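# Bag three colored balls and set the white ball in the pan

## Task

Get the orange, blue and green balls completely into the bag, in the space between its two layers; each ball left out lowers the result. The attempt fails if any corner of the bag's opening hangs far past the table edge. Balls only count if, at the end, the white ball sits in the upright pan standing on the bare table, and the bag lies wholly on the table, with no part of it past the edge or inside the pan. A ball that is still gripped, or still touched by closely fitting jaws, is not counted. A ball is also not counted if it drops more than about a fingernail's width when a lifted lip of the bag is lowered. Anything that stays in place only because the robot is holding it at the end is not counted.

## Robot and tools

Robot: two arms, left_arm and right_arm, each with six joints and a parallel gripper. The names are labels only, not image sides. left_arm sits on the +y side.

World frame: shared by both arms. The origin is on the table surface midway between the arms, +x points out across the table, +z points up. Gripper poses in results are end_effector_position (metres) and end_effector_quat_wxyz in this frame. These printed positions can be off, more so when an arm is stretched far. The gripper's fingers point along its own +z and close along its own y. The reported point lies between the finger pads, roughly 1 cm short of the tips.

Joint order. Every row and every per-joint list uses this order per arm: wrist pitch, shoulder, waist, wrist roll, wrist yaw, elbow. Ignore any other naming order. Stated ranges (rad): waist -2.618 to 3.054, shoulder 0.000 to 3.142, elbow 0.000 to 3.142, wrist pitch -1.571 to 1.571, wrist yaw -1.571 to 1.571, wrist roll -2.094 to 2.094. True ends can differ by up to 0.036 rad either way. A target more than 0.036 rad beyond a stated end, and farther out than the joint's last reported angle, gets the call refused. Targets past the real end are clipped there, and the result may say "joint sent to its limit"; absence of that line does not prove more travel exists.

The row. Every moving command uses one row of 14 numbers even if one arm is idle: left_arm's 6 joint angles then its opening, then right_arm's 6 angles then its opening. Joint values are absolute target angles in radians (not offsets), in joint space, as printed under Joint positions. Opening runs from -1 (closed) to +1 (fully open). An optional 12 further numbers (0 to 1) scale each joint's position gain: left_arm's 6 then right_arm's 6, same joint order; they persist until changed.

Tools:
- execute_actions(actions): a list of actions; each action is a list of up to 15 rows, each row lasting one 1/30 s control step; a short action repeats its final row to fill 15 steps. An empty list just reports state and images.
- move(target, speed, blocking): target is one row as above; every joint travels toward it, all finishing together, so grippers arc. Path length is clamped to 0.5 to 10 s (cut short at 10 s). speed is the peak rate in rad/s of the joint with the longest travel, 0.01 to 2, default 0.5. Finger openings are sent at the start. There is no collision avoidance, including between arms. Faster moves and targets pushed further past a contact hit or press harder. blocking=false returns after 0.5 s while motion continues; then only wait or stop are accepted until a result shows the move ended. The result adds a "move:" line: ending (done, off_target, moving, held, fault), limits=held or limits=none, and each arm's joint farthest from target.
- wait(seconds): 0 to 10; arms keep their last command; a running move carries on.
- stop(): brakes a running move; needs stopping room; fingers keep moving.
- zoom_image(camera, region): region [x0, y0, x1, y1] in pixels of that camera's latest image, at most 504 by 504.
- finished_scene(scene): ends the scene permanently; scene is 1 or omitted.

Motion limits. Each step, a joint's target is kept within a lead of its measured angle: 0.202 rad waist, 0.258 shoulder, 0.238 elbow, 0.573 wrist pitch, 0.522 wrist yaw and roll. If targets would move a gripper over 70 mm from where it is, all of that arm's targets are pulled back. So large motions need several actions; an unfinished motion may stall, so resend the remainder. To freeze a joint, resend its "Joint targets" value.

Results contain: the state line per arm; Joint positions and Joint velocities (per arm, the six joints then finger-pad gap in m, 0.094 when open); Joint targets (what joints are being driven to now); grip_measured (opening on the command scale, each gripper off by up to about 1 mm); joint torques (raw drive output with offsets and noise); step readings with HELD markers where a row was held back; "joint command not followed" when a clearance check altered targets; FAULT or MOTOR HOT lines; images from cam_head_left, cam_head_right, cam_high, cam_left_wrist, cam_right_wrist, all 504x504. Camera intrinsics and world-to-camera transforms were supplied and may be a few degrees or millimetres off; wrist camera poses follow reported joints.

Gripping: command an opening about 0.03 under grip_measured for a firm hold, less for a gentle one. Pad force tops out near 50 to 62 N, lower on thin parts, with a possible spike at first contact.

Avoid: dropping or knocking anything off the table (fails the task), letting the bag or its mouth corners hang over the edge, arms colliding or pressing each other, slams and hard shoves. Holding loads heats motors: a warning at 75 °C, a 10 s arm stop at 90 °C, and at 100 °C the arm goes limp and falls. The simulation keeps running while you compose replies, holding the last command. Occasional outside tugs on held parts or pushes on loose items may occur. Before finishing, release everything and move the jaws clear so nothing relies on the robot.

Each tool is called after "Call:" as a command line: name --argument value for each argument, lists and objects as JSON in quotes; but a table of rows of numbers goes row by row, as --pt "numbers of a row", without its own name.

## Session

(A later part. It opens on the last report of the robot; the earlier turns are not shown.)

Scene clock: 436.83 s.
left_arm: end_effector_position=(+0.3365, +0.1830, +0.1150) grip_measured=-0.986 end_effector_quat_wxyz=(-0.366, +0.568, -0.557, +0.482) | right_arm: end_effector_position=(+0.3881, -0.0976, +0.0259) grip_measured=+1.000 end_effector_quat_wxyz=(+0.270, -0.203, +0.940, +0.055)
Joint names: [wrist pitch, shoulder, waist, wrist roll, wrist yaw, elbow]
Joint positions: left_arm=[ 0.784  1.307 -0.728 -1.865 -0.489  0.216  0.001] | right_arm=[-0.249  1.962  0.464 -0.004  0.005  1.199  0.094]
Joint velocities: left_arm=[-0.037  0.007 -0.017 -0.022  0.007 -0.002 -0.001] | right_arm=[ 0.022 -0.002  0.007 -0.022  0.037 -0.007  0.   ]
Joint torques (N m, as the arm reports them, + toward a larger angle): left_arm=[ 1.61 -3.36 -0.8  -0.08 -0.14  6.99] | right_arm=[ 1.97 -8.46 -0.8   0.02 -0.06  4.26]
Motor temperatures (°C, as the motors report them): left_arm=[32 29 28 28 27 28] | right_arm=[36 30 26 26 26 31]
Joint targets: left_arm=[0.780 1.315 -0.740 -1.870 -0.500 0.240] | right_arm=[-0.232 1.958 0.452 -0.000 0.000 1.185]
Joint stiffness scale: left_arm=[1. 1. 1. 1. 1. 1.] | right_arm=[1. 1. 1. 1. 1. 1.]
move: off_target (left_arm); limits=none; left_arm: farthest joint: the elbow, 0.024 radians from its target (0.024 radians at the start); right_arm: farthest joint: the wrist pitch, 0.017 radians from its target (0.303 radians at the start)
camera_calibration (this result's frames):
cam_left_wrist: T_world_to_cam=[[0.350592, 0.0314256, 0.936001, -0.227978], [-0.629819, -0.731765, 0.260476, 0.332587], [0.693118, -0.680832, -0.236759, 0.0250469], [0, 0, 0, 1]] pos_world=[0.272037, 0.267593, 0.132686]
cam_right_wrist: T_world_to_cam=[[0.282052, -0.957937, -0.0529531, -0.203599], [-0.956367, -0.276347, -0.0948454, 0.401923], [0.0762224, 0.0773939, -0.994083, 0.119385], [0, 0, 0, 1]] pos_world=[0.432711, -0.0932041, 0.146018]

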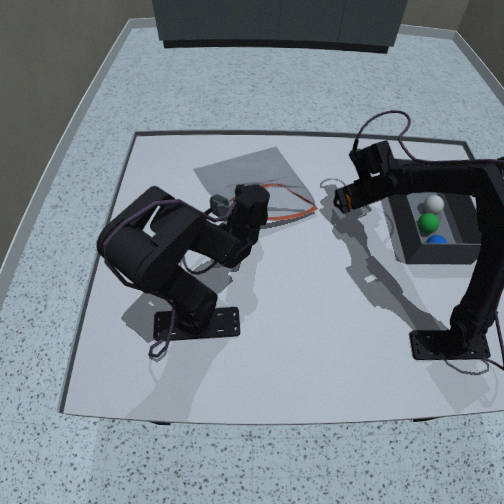

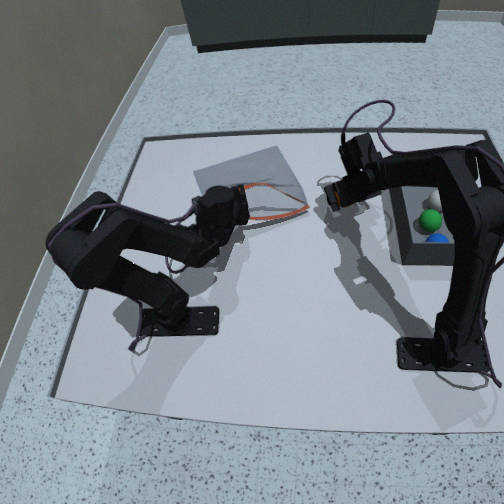

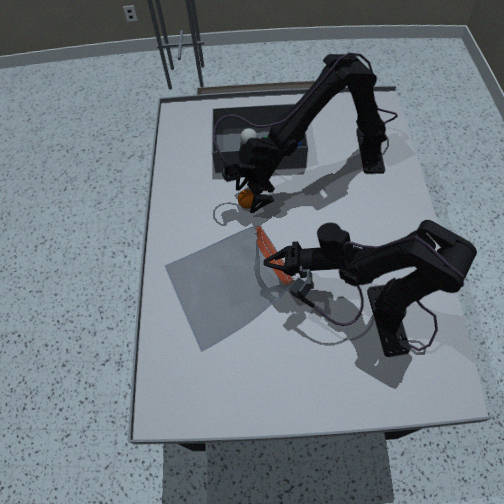

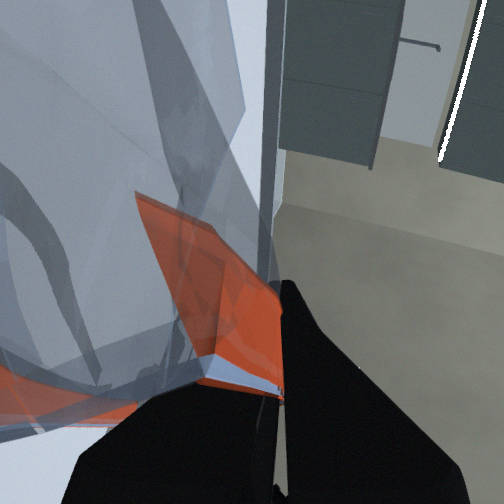

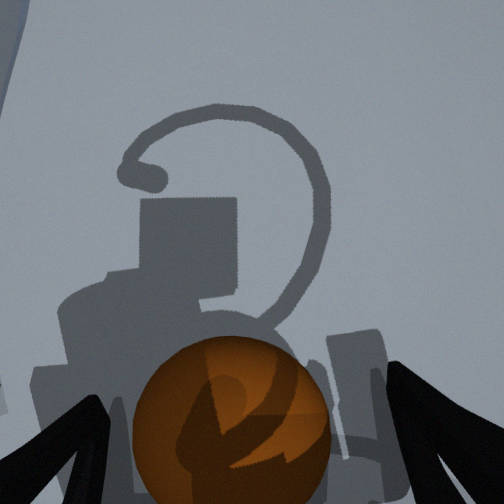

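Call:
execute_actions --actions '[[[0.78,1.315,-0.74,-1.87,-0.5,0.24,-1,-0.232,1.958,0.452,0,0,1.185,0.5]],[[0.78,1.315,-0.74,-1.87,-0.5,0.24,-1,-0.232,1.958,0.452,0,0,1.185,0.3]],[[0.78,1.315,-0.74,-1.87,-0.5,0.24,-1,-0.232,1.958,0.452,0,0,1.185,0.2]]]'

Call:
zoom_image --camera "cam_head_right" --region '[180, 130, 340, 260]'

Scene clock: 447.07 s.
left_arm: end_effector_position=(+0.3365, +0.1830, +0.1150) grip_measured=-0.986 end_effector_quat_wxyz=(-0.366, +0.568, -0.557, +0.482) | right_arm: end_effector_position=(+0.3881, -0.0976, +0.0260) grip_measured=+0.204 end_effector_quat_wxyz=(+0.270, -0.203, +0.940, +0.055)
Joint names: [wrist pitch, shoulder, waist, wrist roll, wrist yaw, elbow]
Joint positions: left_arm=[ 0.784  1.307 -0.728 -1.865 -0.489  0.216  0.001] | right_arm=[-0.249  1.962  0.464 -0.004  0.005  1.199  0.057]
Joint velocities: left_arm=[-0.007  0.007 -0.022 -0.022  0.007 -0.007 -0.   ] | right_arm=[-0.007 -0.002  0.007  0.081  0.022  0.007 -0.001]
Joint torques (N m, as the arm reports them, + toward a larger angle): left_arm=[ 1.62 -3.39 -0.78 -0.08 -0.13  6.98] | right_arm=[ 1.99 -8.47 -0.79  0.02 -0.06  4.27]
Motor temperatures (°C, as the motors report them): left_arm=[32 29 28 28 27 28] | right_arm=[35 30 26 26 26 31]
Joint targets: left_arm=[0.780 1.315 -0.740 -1.870 -0.500 0.240] | right_arm=[-0.232 1.958 0.452 -0.000 -0.000 1.185]
Joint stiffness scale: left_arm=[1. 1. 1. 1. 1. 1.] | right_arm=[1. 1. 1. 1. 1. 1.]
Step readings (joint positions; steps 1 to 15: 1st action; 16 to 30: 2nd action; 31 to 45: 3rd action):
0: left_arm=[0.784 1.307 -0.728 -1.865 -0.489 0.216] | right_arm=[-0.249 1.962 0.464 -0.004 0.005 1.199]
1: left_arm=[0.784 1.307 -0.728 -1.865 -0.489 0.216] | right_arm=[-0.249 1.962 0.464 -0.004 0.005 1.199]
2: left_arm=[0.784 1.307 -0.728 -1.865 -0.489 0.216] | right_arm=[-0.249 1.962 0.464 -0.004 0.005 1.199]
4: left_arm=[0.784 1.307 -0.728 -1.865 -0.489 0.216] | right_arm=[-0.249 1.962 0.464 -0.004 0.005 1.199]
8: left_arm=[0.784 1.307 -0.728 -1.865 -0.489 0.216] | right_arm=[-0.249 1.962 0.464 -0.004 0.005 1.199]
15: left_arm=[0.784 1.307 -0.728 -1.865 -0.489 0.216] | right_arm=[-0.249 1.962 0.464 -0.004 0.005 1.199]
16: left_arm=[0.784 1.307 -0.728 -1.865 -0.489 0.216] | right_arm=[-0.249 1.962 0.464 -0.004 0.005 1.199]
17: left_arm=[0.784 1.307 -0.728 -1.865 -0.489 0.216] | right_arm=[-0.249 1.962 0.464 -0.004 0.005 1.199]
19: left_arm=[0.784 1.307 -0.728 -1.865 -0.489 0.216] | right_arm=[-0.249 1.962 0.464 -0.004 0.005 1.199]
23: left_arm=[0.784 1.307 -0.728 -1.865 -0.489 0.216] | right_arm=[-0.249 1.962 0.464 -0.004 0.005 1.199]
30: left_arm=[0.784 1.307 -0.728 -1.865 -0.489 0.216] | right_arm=[-0.249 1.962 0.464 -0.004 0.005 1.199]
31: left_arm=[0.784 1.307 -0.728 -1.865 -0.489 0.216] | right_arm=[-0.249 1.962 0.464 -0.004 0.005 1.199]
32: left_arm=[0.784 1.307 -0.728 -1.865 -0.489 0.216] | right_arm=[-0.249 1.962 0.464 -0.004 0.005 1.199]
34: left_arm=[0.784 1.307 -0.728 -1.865 -0.489 0.216] | right_arm=[-0.249 1.962 0.464 -0.004 0.005 1.199]
38: left_arm=[0.784 1.307 -0.728 -1.865 -0.489 0.216] | right_arm=[-0.249 1.962 0.464 -0.004 0.005 1.199]
45: Joint positions above
camera_calibration (this result's frames):
cam_left_wrist: T_world_to_cam=[[0.350592, 0.0314256, 0.936001, -0.227978], [-0.629819, -0.731765, 0.260476, 0.332587], [0.693118, -0.680832, -0.236759, 0.0250469], [0, 0, 0, 1]] pos_world=[0.272037, 0.267593, 0.132686]
cam_right_wrist: T_world_to_cam=[[0.28207, -0.957928, -0.053005, -0.20359], [-0.956333, -0.276332, -0.0952213, 0.402006], [0.0765682, 0.0775495, -0.994044, 0.119307], [0, 0, 0, 1]] pos_world=[0.432743, -0.0931899, 0.146084]

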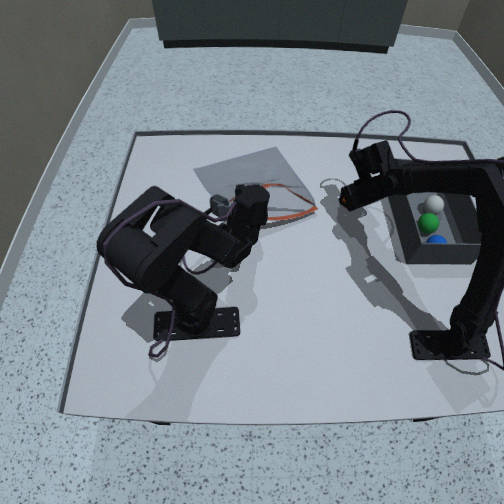

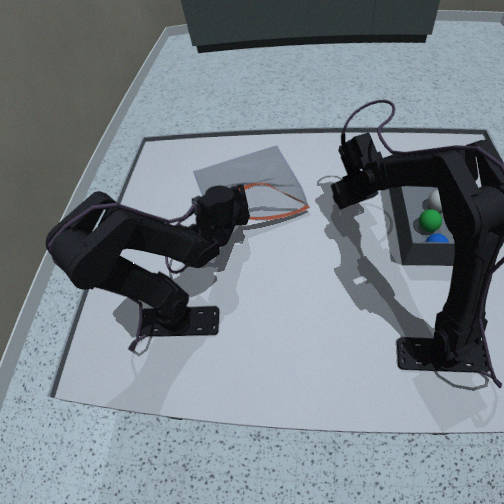

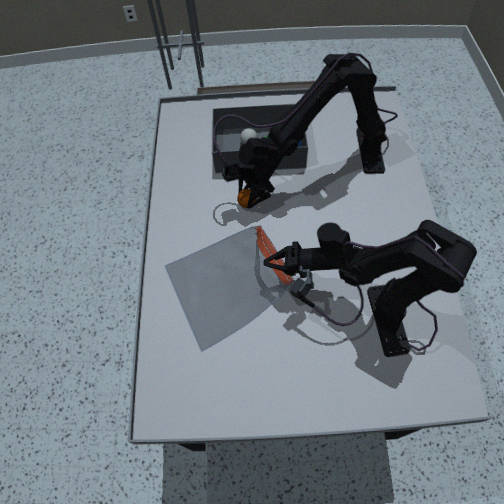

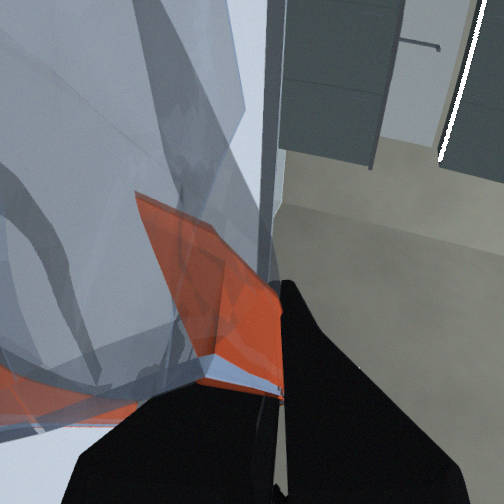

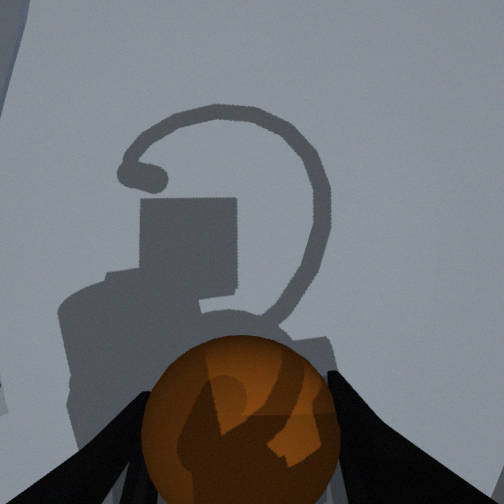

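Region (180, 130, 340, 260) of cam_head_right's 504x504 image, scaled by 3.150, with more detail than that image has; it fills the top 410 rows of this view, and the rest is white.

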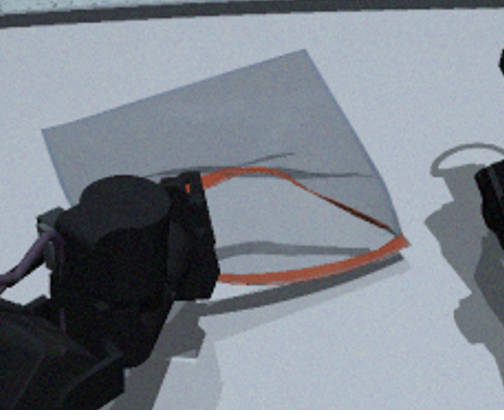

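Call:
execute_actions --actions '[[[0.78,1.315,-0.74,-1.87,-0.5,0.24,-1,-0.232,1.958,0.452,0,0,1.185,0.15]]]'

Call:
move --target '[0.78,1.315,-0.74,-1.87,-0.5,0.24,-1, 0.75,1.55,0.65,0,0.0,0.48,0.15]' --speed 0.5

Call:
move --target '[0.78,1.315,-0.74,-1.87,-0.5,0.24,-1, 1.095,1.91,0.87,0,0.0,0.565,0.15]' --speed 0.3

Scene clock: 454.33 s.
left_arm: end_effector_position=(+0.3365, +0.1830, +0.1150) grip_measured=-0.986 end_effector_quat_wxyz=(-0.366, +0.568, -0.557, +0.482) | right_arm: end_effector_position=(+0.3881, -0.0976, +0.0260) grip_measured=+0.156 end_effector_quat_wxyz=(+0.270, -0.203, +0.940, +0.055)
Joint names: [wrist pitch, shoulder, waist, wrist roll, wrist yaw, elbow]
Joint positions: left_arm=[ 0.784  1.307 -0.728 -1.865 -0.489  0.216  0.001] | right_arm=[-0.249  1.962  0.464 -0.004  0.005  1.199  0.054]
Joint velocities: left_arm=[ 0.037 -0.002 -0.002  0.022  0.051 -0.007 -0.   ] | right_arm=[-0.022 -0.002 -0.002 -0.037 -0.037  0.002 -0.001]
Joint torques (N m, as the arm reports them, + toward a larger angle): left_arm=[ 1.61 -3.36 -0.83 -0.08 -0.15  7.03] | right_arm=[ 2.   -8.47 -0.79  0.02 -0.06  4.27]
Motor temperatures (°C, as the motors report them): left_arm=[32 29 28 28 27 28] | right_arm=[35 30 26 26 26 31]
Joint targets: left_arm=[0.780 1.315 -0.740 -1.870 -0.500 0.240] | right_arm=[-0.232 1.958 0.452 -0.000 -0.000 1.185]
Joint stiffness scale: left_arm=[1. 1. 1. 1. 1. 1.] | right_arm=[1. 1. 1. 1. 1. 1.]
Step readings (joint positions):
0: left_arm=[0.784 1.307 -0.728 -1.865 -0.489 0.216] | right_arm=[-0.249 1.962 0.464 -0.004 0.005 1.199]
1: left_arm=[0.784 1.307 -0.728 -1.865 -0.489 0.216] | right_arm=[-0.249 1.962 0.464 -0.004 0.005 1.199]
2: left_arm=[0.784 1.307 -0.728 -1.865 -0.489 0.216] | right_arm=[-0.249 1.962 0.464 -0.004 0.005 1.199]
4: left_arm=[0.784 1.307 -0.728 -1.865 -0.489 0.216] | right_arm=[-0.249 1.962 0.464 -0.004 0.005 1.199]
8: left_arm=[0.784 1.307 -0.728 -1.865 -0.489 0.216] | right_arm=[-0.249 1.962 0.464 -0.004 0.005 1.199]
15: Joint positions above
camera_calibration (this result's frames):
cam_left_wrist: T_world_to_cam=[[0.350592, 0.0314256, 0.936001, -0.227978], [-0.629819, -0.731765, 0.260476, 0.332587], [0.693118, -0.680832, -0.236759, 0.0250469], [0, 0, 0, 1]] pos_world=[0.272037, 0.267593, 0.132686]
cam_right_wrist: T_world_to_cam=[[0.28207, -0.957928, -0.053005, -0.20359], [-0.956333, -0.276332, -0.0952213, 0.402006], [0.0765682, 0.0775495, -0.994044, 0.119307], [0, 0, 0, 1]] pos_world=[0.432743, -0.0931899, 0.146084]

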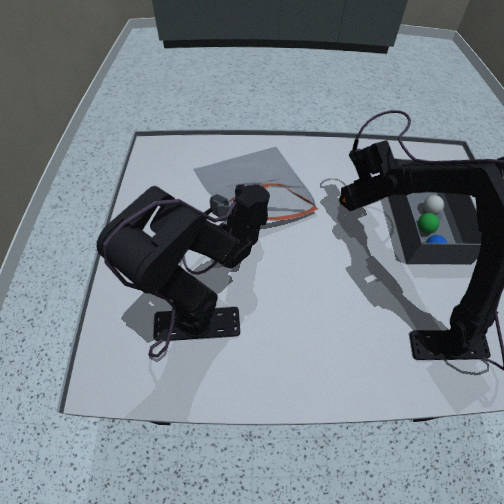

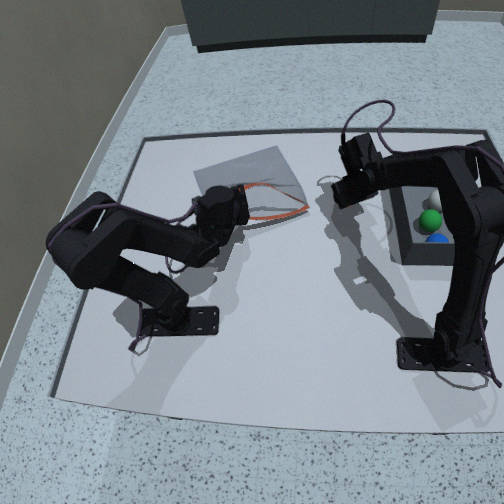

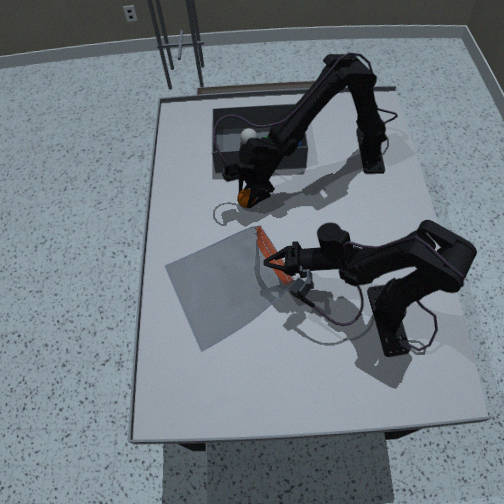

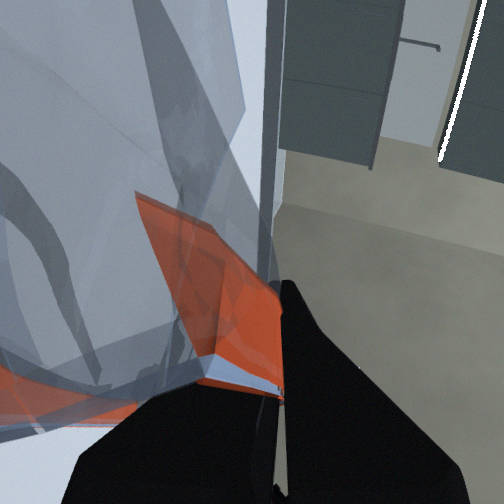

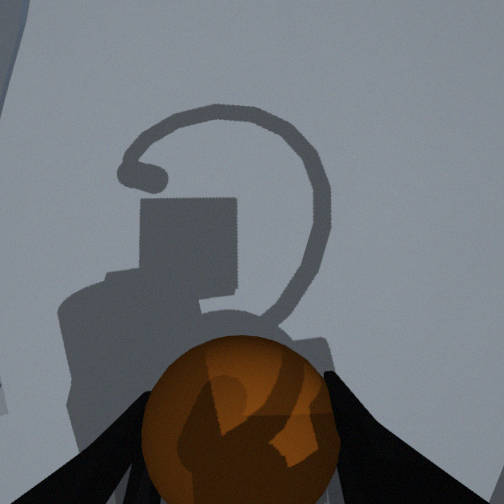

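Scene clock: 457.07 s.
left_arm: end_effector_position=(+0.3365, +0.1830, +0.1150) grip_measured=-0.986 end_effector_quat_wxyz=(-0.366, +0.568, -0.557, +0.482) | right_arm: end_effector_position=(+0.3088, -0.0527, +0.1111) grip_measured=+0.156 end_effector_quat_wxyz=(+0.550, -0.241, +0.782, +0.166)
Joint names: [wrist pitch, shoulder, waist, wrist roll, wrist yaw, elbow]
Joint positions: left_arm=[ 0.784  1.307 -0.728 -1.865 -0.489  0.216  0.001] | right_arm=[ 0.729  1.572  0.638 -0.004  0.005  0.497  0.054]
Joint velocities: left_arm=[-0.037 -0.002 -0.022 -0.007  0.022  0.002 -0.001] | right_arm=[-0.066 -0.017 -0.007  0.066 -0.007  0.007  0.   ]
Joint torques (N m, as the arm reports them, + toward a larger angle): left_arm=[ 1.62 -3.43 -0.8  -0.09 -0.14  7.01] | right_arm=[ 2.7  -6.4   0.83  0.02 -0.06  3.74]
Motor temperatures (°C, as the motors report them): left_arm=[32 29 28 28 27 28] | right_arm=[35 30 26 26 26 31]
Joint targets: left_arm=[0.780 1.315 -0.740 -1.870 -0.500 0.240] | right_arm=[0.750 1.550 0.650 0.000 0.000 0.480]
Joint stiffness scale: left_arm=[1. 1. 1. 1. 1. 1.] | right_arm=[1. 1. 1. 1. 1. 1.]
move: off_target (left_arm, right_arm); limits=none; left_arm: farthest joint: the elbow, 0.024 radians from its target (0.024 radians at the start); right_arm: farthest joint: the shoulder, 0.022 radians from its target (0.412 radians at the start)
camera_calibration (this result's frames):
cam_left_wrist: T_world_to_cam=[[0.350592, 0.0314256, 0.936001, -0.227978], [-0.629819, -0.731765, 0.260476, 0.332587], [0.693118, -0.680832, -0.236759, 0.0250469], [0, 0, 0, 1]] pos_world=[0.272037, 0.267593, 0.132686]
cam_right_wrist: T_world_to_cam=[[0.494837, -0.85981, -0.125953, -0.186178], [-0.671687, -0.286487, -0.6832, 0.323475], [0.551338, 0.422673, -0.719287, 0.0475812], [0, 0, 0, 1]] pos_world=[0.283168, -0.0875177, 0.231773]

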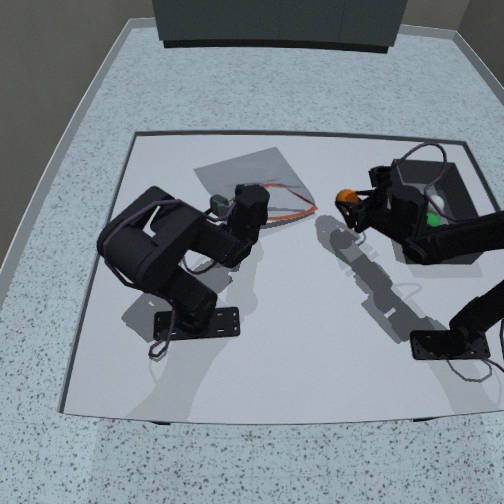

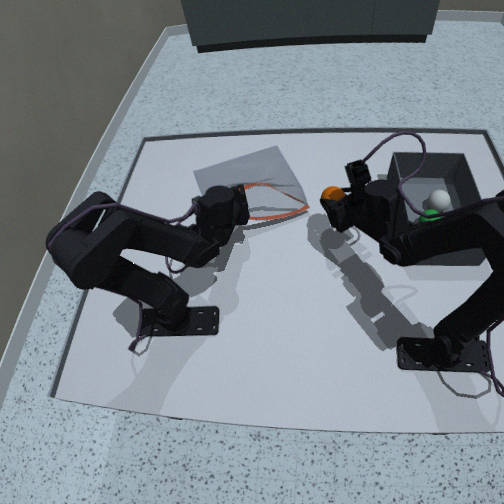

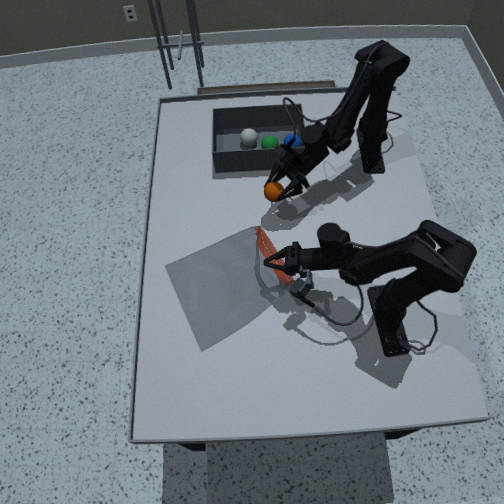

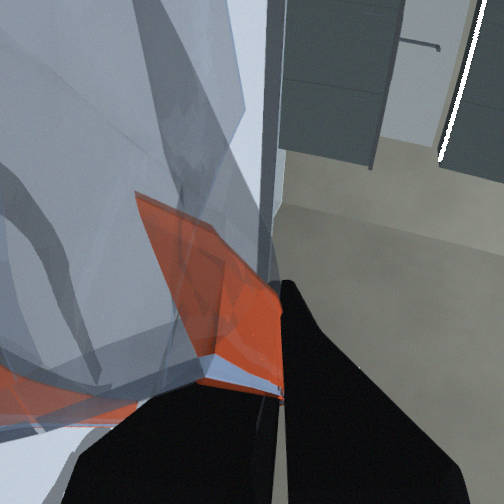

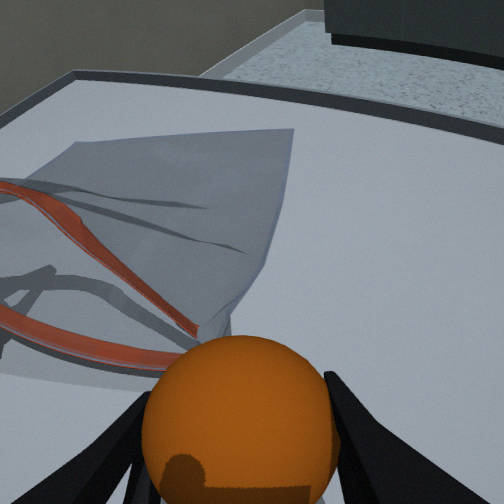

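Scene clock: 459.00 s.
left_arm: end_effector_position=(+0.3365, +0.1830, +0.1150) grip_measured=-0.986 end_effector_quat_wxyz=(-0.366, +0.568, -0.557, +0.482) | right_arm: end_effector_position=(+0.2652, +0.0380, +0.0631) grip_measured=+0.156 end_effector_quat_wxyz=(+0.543, -0.322, +0.740, +0.233)
Joint names: [wrist pitch, shoulder, waist, wrist roll, wrist yaw, elbow]
Joint positions: left_arm=[ 0.784  1.307 -0.728 -1.865 -0.489  0.216  0.001] | right_arm=[ 1.074  1.909  0.861 -0.004  0.004  0.528  0.054]
Joint velocities: left_arm=[-0.037 -0.017 -0.017  0.007  0.007 -0.017 -0.001] | right_arm=[ 0.007 -0.017  0.007 -0.037 -0.037  0.002 -0.   ]
Joint torques (N m, as the arm reports them, + toward a larger angle): left_arm=[ 1.61 -3.37 -0.81 -0.08 -0.14  6.99] | right_arm=[ 2.74 -6.16  0.66  0.02 -0.05  6.02]
Motor temperatures (°C, as the motors report them): left_arm=[32 29 28 28 27 28] | right_arm=[36 30 26 26 26 31]
Joint targets: left_arm=[0.780 1.315 -0.740 -1.870 -0.500 0.240] | right_arm=[1.095 1.910 0.870 -0.000 -0.000 0.565]
Joint stiffness scale: left_arm=[1. 1. 1. 1. 1. 1.] | right_arm=[1. 1. 1. 1. 1. 1.]
move: off_target (left_arm, right_arm); limits=none; left_arm: farthest joint: the elbow, 0.024 radians from its target (0.024 radians at the start); right_arm: farthest joint: the elbow, 0.037 radians from its target (0.068 radians at the start)
camera_calibration (this result's frames):
cam_left_wrist: T_world_to_cam=[[0.350592, 0.0314256, 0.936001, -0.227978], [-0.629819, -0.731765, 0.260476, 0.332587], [0.693118, -0.680832, -0.236759, 0.0250469], [0, 0, 0, 1]] pos_world=[0.272037, 0.267593, 0.132686]
cam_right_wrist: T_world_to_cam=[[0.67675, -0.724802, -0.129118, -0.145823], [-0.572838, -0.408243, -0.71077, 0.267558], [0.462456, 0.554977, -0.691473, 0.0155055], [0, 0, 0, 1]] pos_world=[0.244782, -0.00506942, 0.182065]

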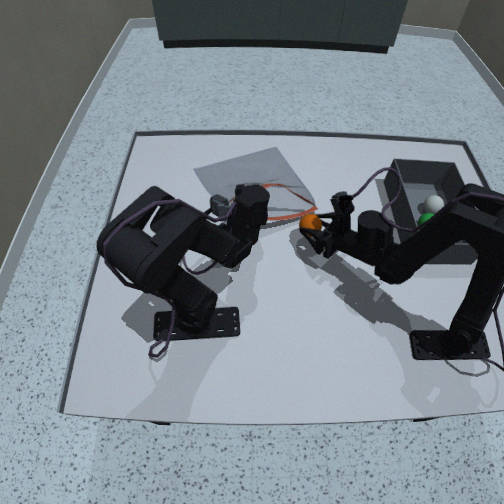

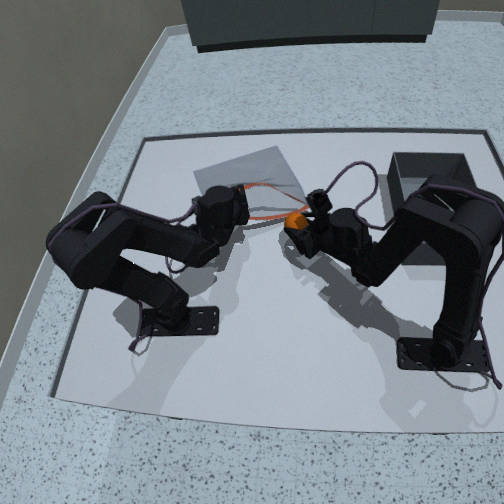

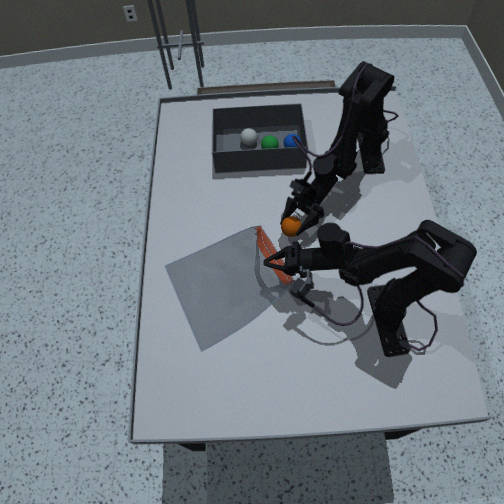

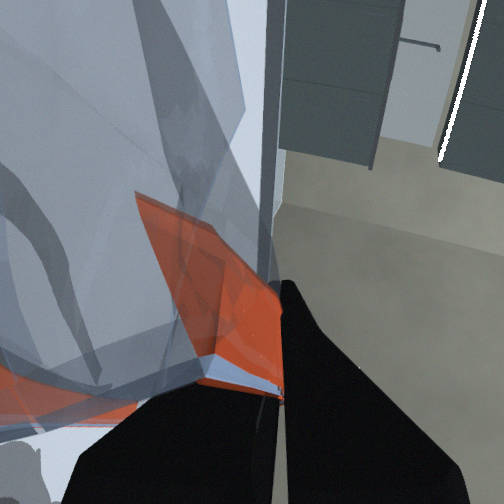

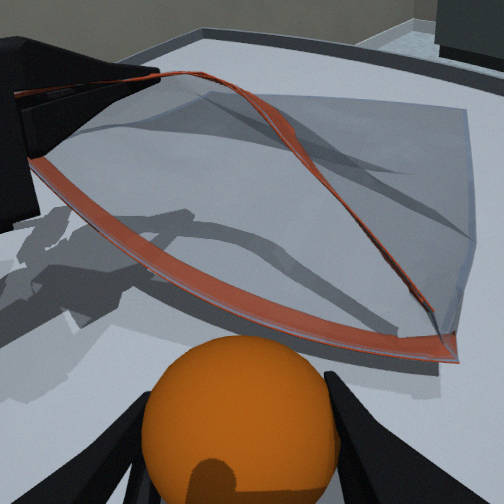

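Call:
move --target '[0.78,1.315,-0.74,-1.87,-0.5,0.24,-1, 0.918,2.139,0.87,0,0.0,0.96,0.13]' --speed 0.2

Scene clock: 465.70 s.
left_arm: end_effector_position=(+0.3365, +0.1830, +0.1150) grip_measured=-0.986 end_effector_quat_wxyz=(-0.366, +0.568, -0.557, +0.482) | right_arm: end_effector_position=(+0.3275, +0.1048, +0.0594) grip_measured=+0.138 end_effector_quat_wxyz=(+0.547, -0.321, +0.737, +0.234)
Joint names: [wrist pitch, shoulder, waist, wrist roll, wrist yaw, elbow]
Joint positions: left_arm=[ 0.784  1.307 -0.728 -1.865 -0.489  0.216  0.001] | right_arm=[ 0.92   2.139  0.861 -0.004  0.004  0.922  0.053]
Joint velocities: left_arm=[ 0.037 -0.002 -0.012  0.007 -0.022  0.007  0.001] | right_arm=[-0.022 -0.017 -0.002 -0.007 -0.007 -0.007 -0.001]
Joint torques (N m, as the arm reports them, + toward a larger angle): left_arm=[ 1.61 -3.37 -0.8  -0.08 -0.15  7.02] | right_arm=[ 2.46 -8.46  0.65  0.02 -0.05  6.7 ]
Motor temperatures (°C, as the motors report them): left_arm=[32 29 28 28 27 28] | right_arm=[36 30 26 26 26 31]
Joint targets: left_arm=[0.780 1.315 -0.740 -1.870 -0.500 0.240] | right_arm=[0.918 2.139 0.870 0.000 0.000 0.960]
Joint stiffness scale: left_arm=[1. 1. 1. 1. 1. 1.] | right_arm=[1. 1. 1. 1. 1. 1.]
move: off_target (left_arm, right_arm); limits=none; left_arm: farthest joint: the elbow, 0.024 radians from its target (0.024 radians at the start); right_arm: farthest joint: the elbow, 0.038 radians from its target (0.432 radians at the start)
camera_calibration (this result's frames):
cam_left_wrist: T_world_to_cam=[[0.350592, 0.0314256, 0.936001, -0.227978], [-0.629819, -0.731765, 0.260476, 0.332587], [0.693118, -0.680832, -0.236759, 0.0250469], [0, 0, 0, 1]] pos_world=[0.272037, 0.267593, 0.132686]
cam_right_wrist: T_world_to_cam=[[0.677659, -0.723827, -0.129814, -0.140427], [-0.567819, -0.402863, -0.717832, 0.326091], [0.467289, 0.560156, -0.684007, -0.0555229], [0, 0, 0, 1]] pos_world=[0.306268, 0.0608266, 0.177871]

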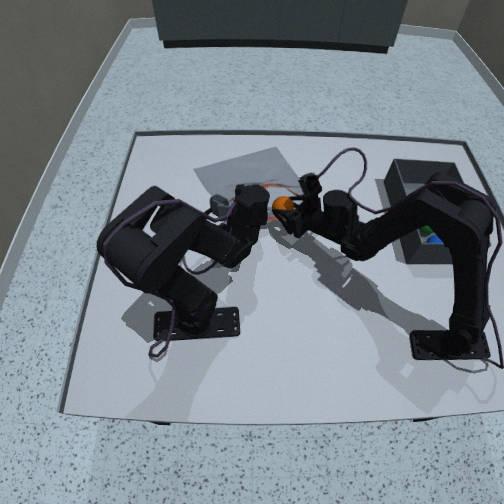

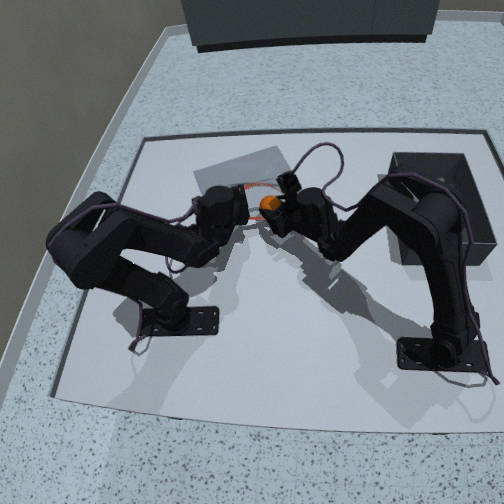

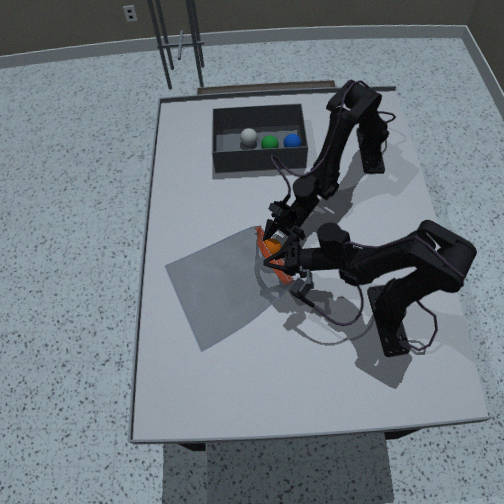

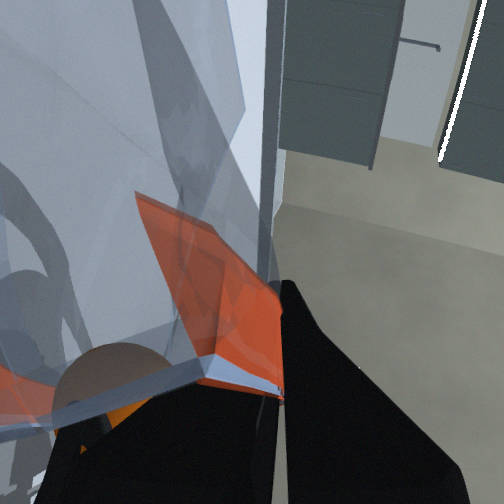

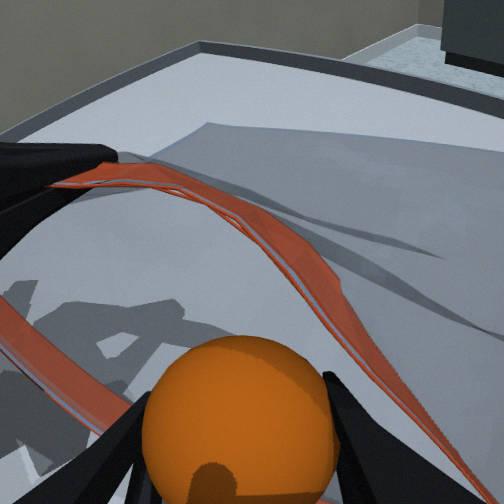

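Call:
move --target '[0.78,1.315,-0.74,-1.87,-0.5,0.24,-1, 0.81,2.373,0.83,0,0.0,1.305,0.13]' --speed 0.15

Scene clock: 471.70 s.
left_arm: end_effector_position=(+0.3366, +0.1832, +0.1150) grip_measured=-0.986 end_effector_quat_wxyz=(-0.367, +0.569, -0.557, +0.482) | right_arm: end_effector_position=(+0.3832, +0.1478, +0.0358) grip_measured=+0.138 end_effector_quat_wxyz=(+0.548, -0.314, +0.741, +0.229)
Joint names: [wrist pitch, shoulder, waist, wrist roll, wrist yaw, elbow]
Joint positions: left_arm=[ 0.784  1.307 -0.728 -1.865 -0.49   0.216  0.001] | right_arm=[ 0.812  2.376  0.842 -0.004  0.004  1.265  0.053]
Joint velocities: left_arm=[ 0.007 -0.002  0.007 -0.051 -0.007  0.002 -0.   ] | right_arm=[ 0.007 -0.007 -0.007  0.051  0.037 -0.002  0.001]
Joint torques (N m, as the arm reports them, + toward a larger angle): left_arm=[ 1.61 -3.39 -0.78 -0.09 -0.13  7.02] | right_arm=[  2.48 -10.47  -0.82   0.02  -0.05   7.19]
Motor temperatures (°C, as the motors report them): left_arm=[33 29 28 28 27 28] | right_arm=[36 30 26 26 26 31]
Joint targets: left_arm=[0.780 1.315 -0.740 -1.870 -0.500 0.240] | right_arm=[0.810 2.373 0.830 -0.000 -0.000 1.305]
Joint stiffness scale: left_arm=[1. 1. 1. 1. 1. 1.] | right_arm=[1. 1. 1. 1. 1. 1.]
move: off_target (left_arm, right_arm); limits=none; left_arm: farthest joint: the elbow, 0.024 radians from its target (0.024 radians at the start); right_arm: farthest joint: the elbow, 0.040 radians from its target (0.383 radians at the start)
camera_calibration (this result's frames):
cam_left_wrist: T_world_to_cam=[[0.350366, 0.0315475, 0.936081, -0.227978], [-0.629074, -0.732524, 0.260143, 0.332673], [0.693909, -0.68001, -0.236806, 0.0247549], [0, 0, 0, 1]] pos_world=[0.271974, 0.267717, 0.132726]
cam_right_wrist: T_world_to_cam=[[0.663874, -0.736509, -0.129712, -0.142978], [-0.576012, -0.392966, -0.71679, 0.359751], [0.476951, 0.550574, -0.685118, -0.124035], [0, 0, 0, 1]] pos_world=[0.361299, 0.104355, 0.154342]

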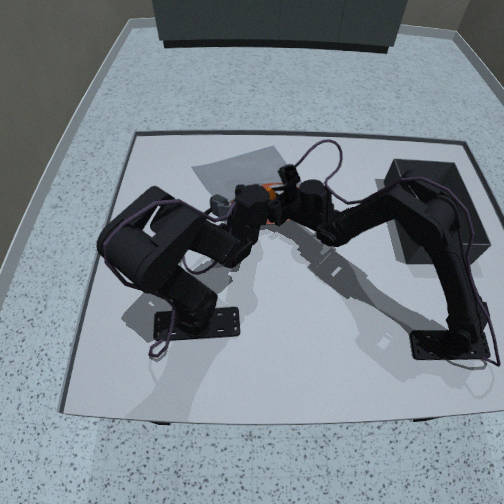

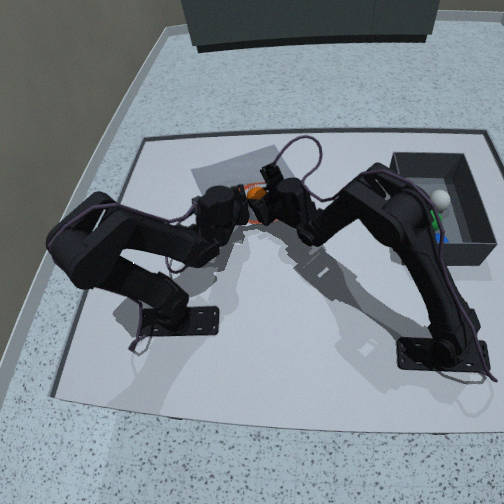

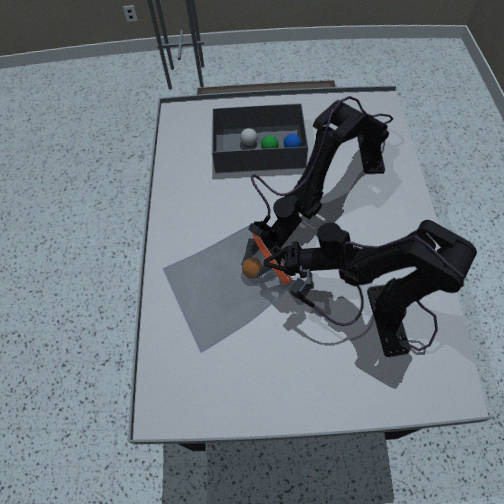

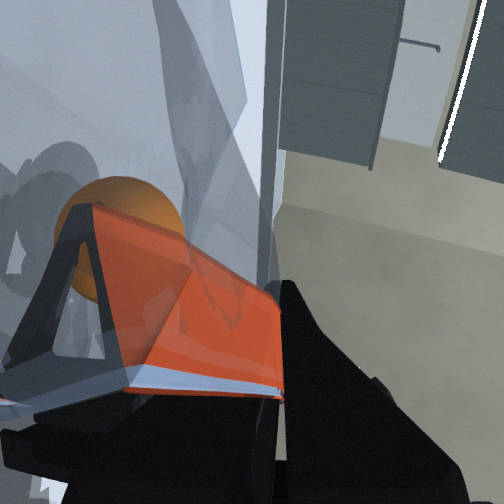

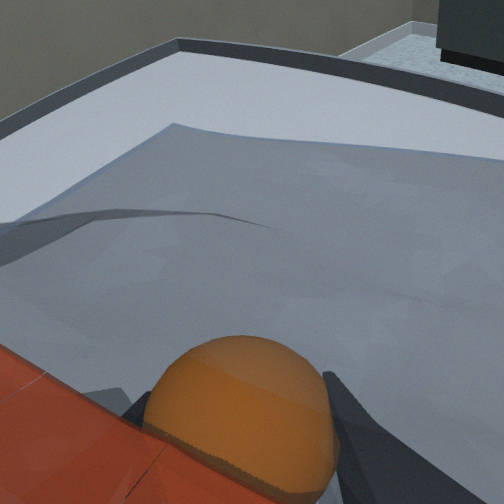

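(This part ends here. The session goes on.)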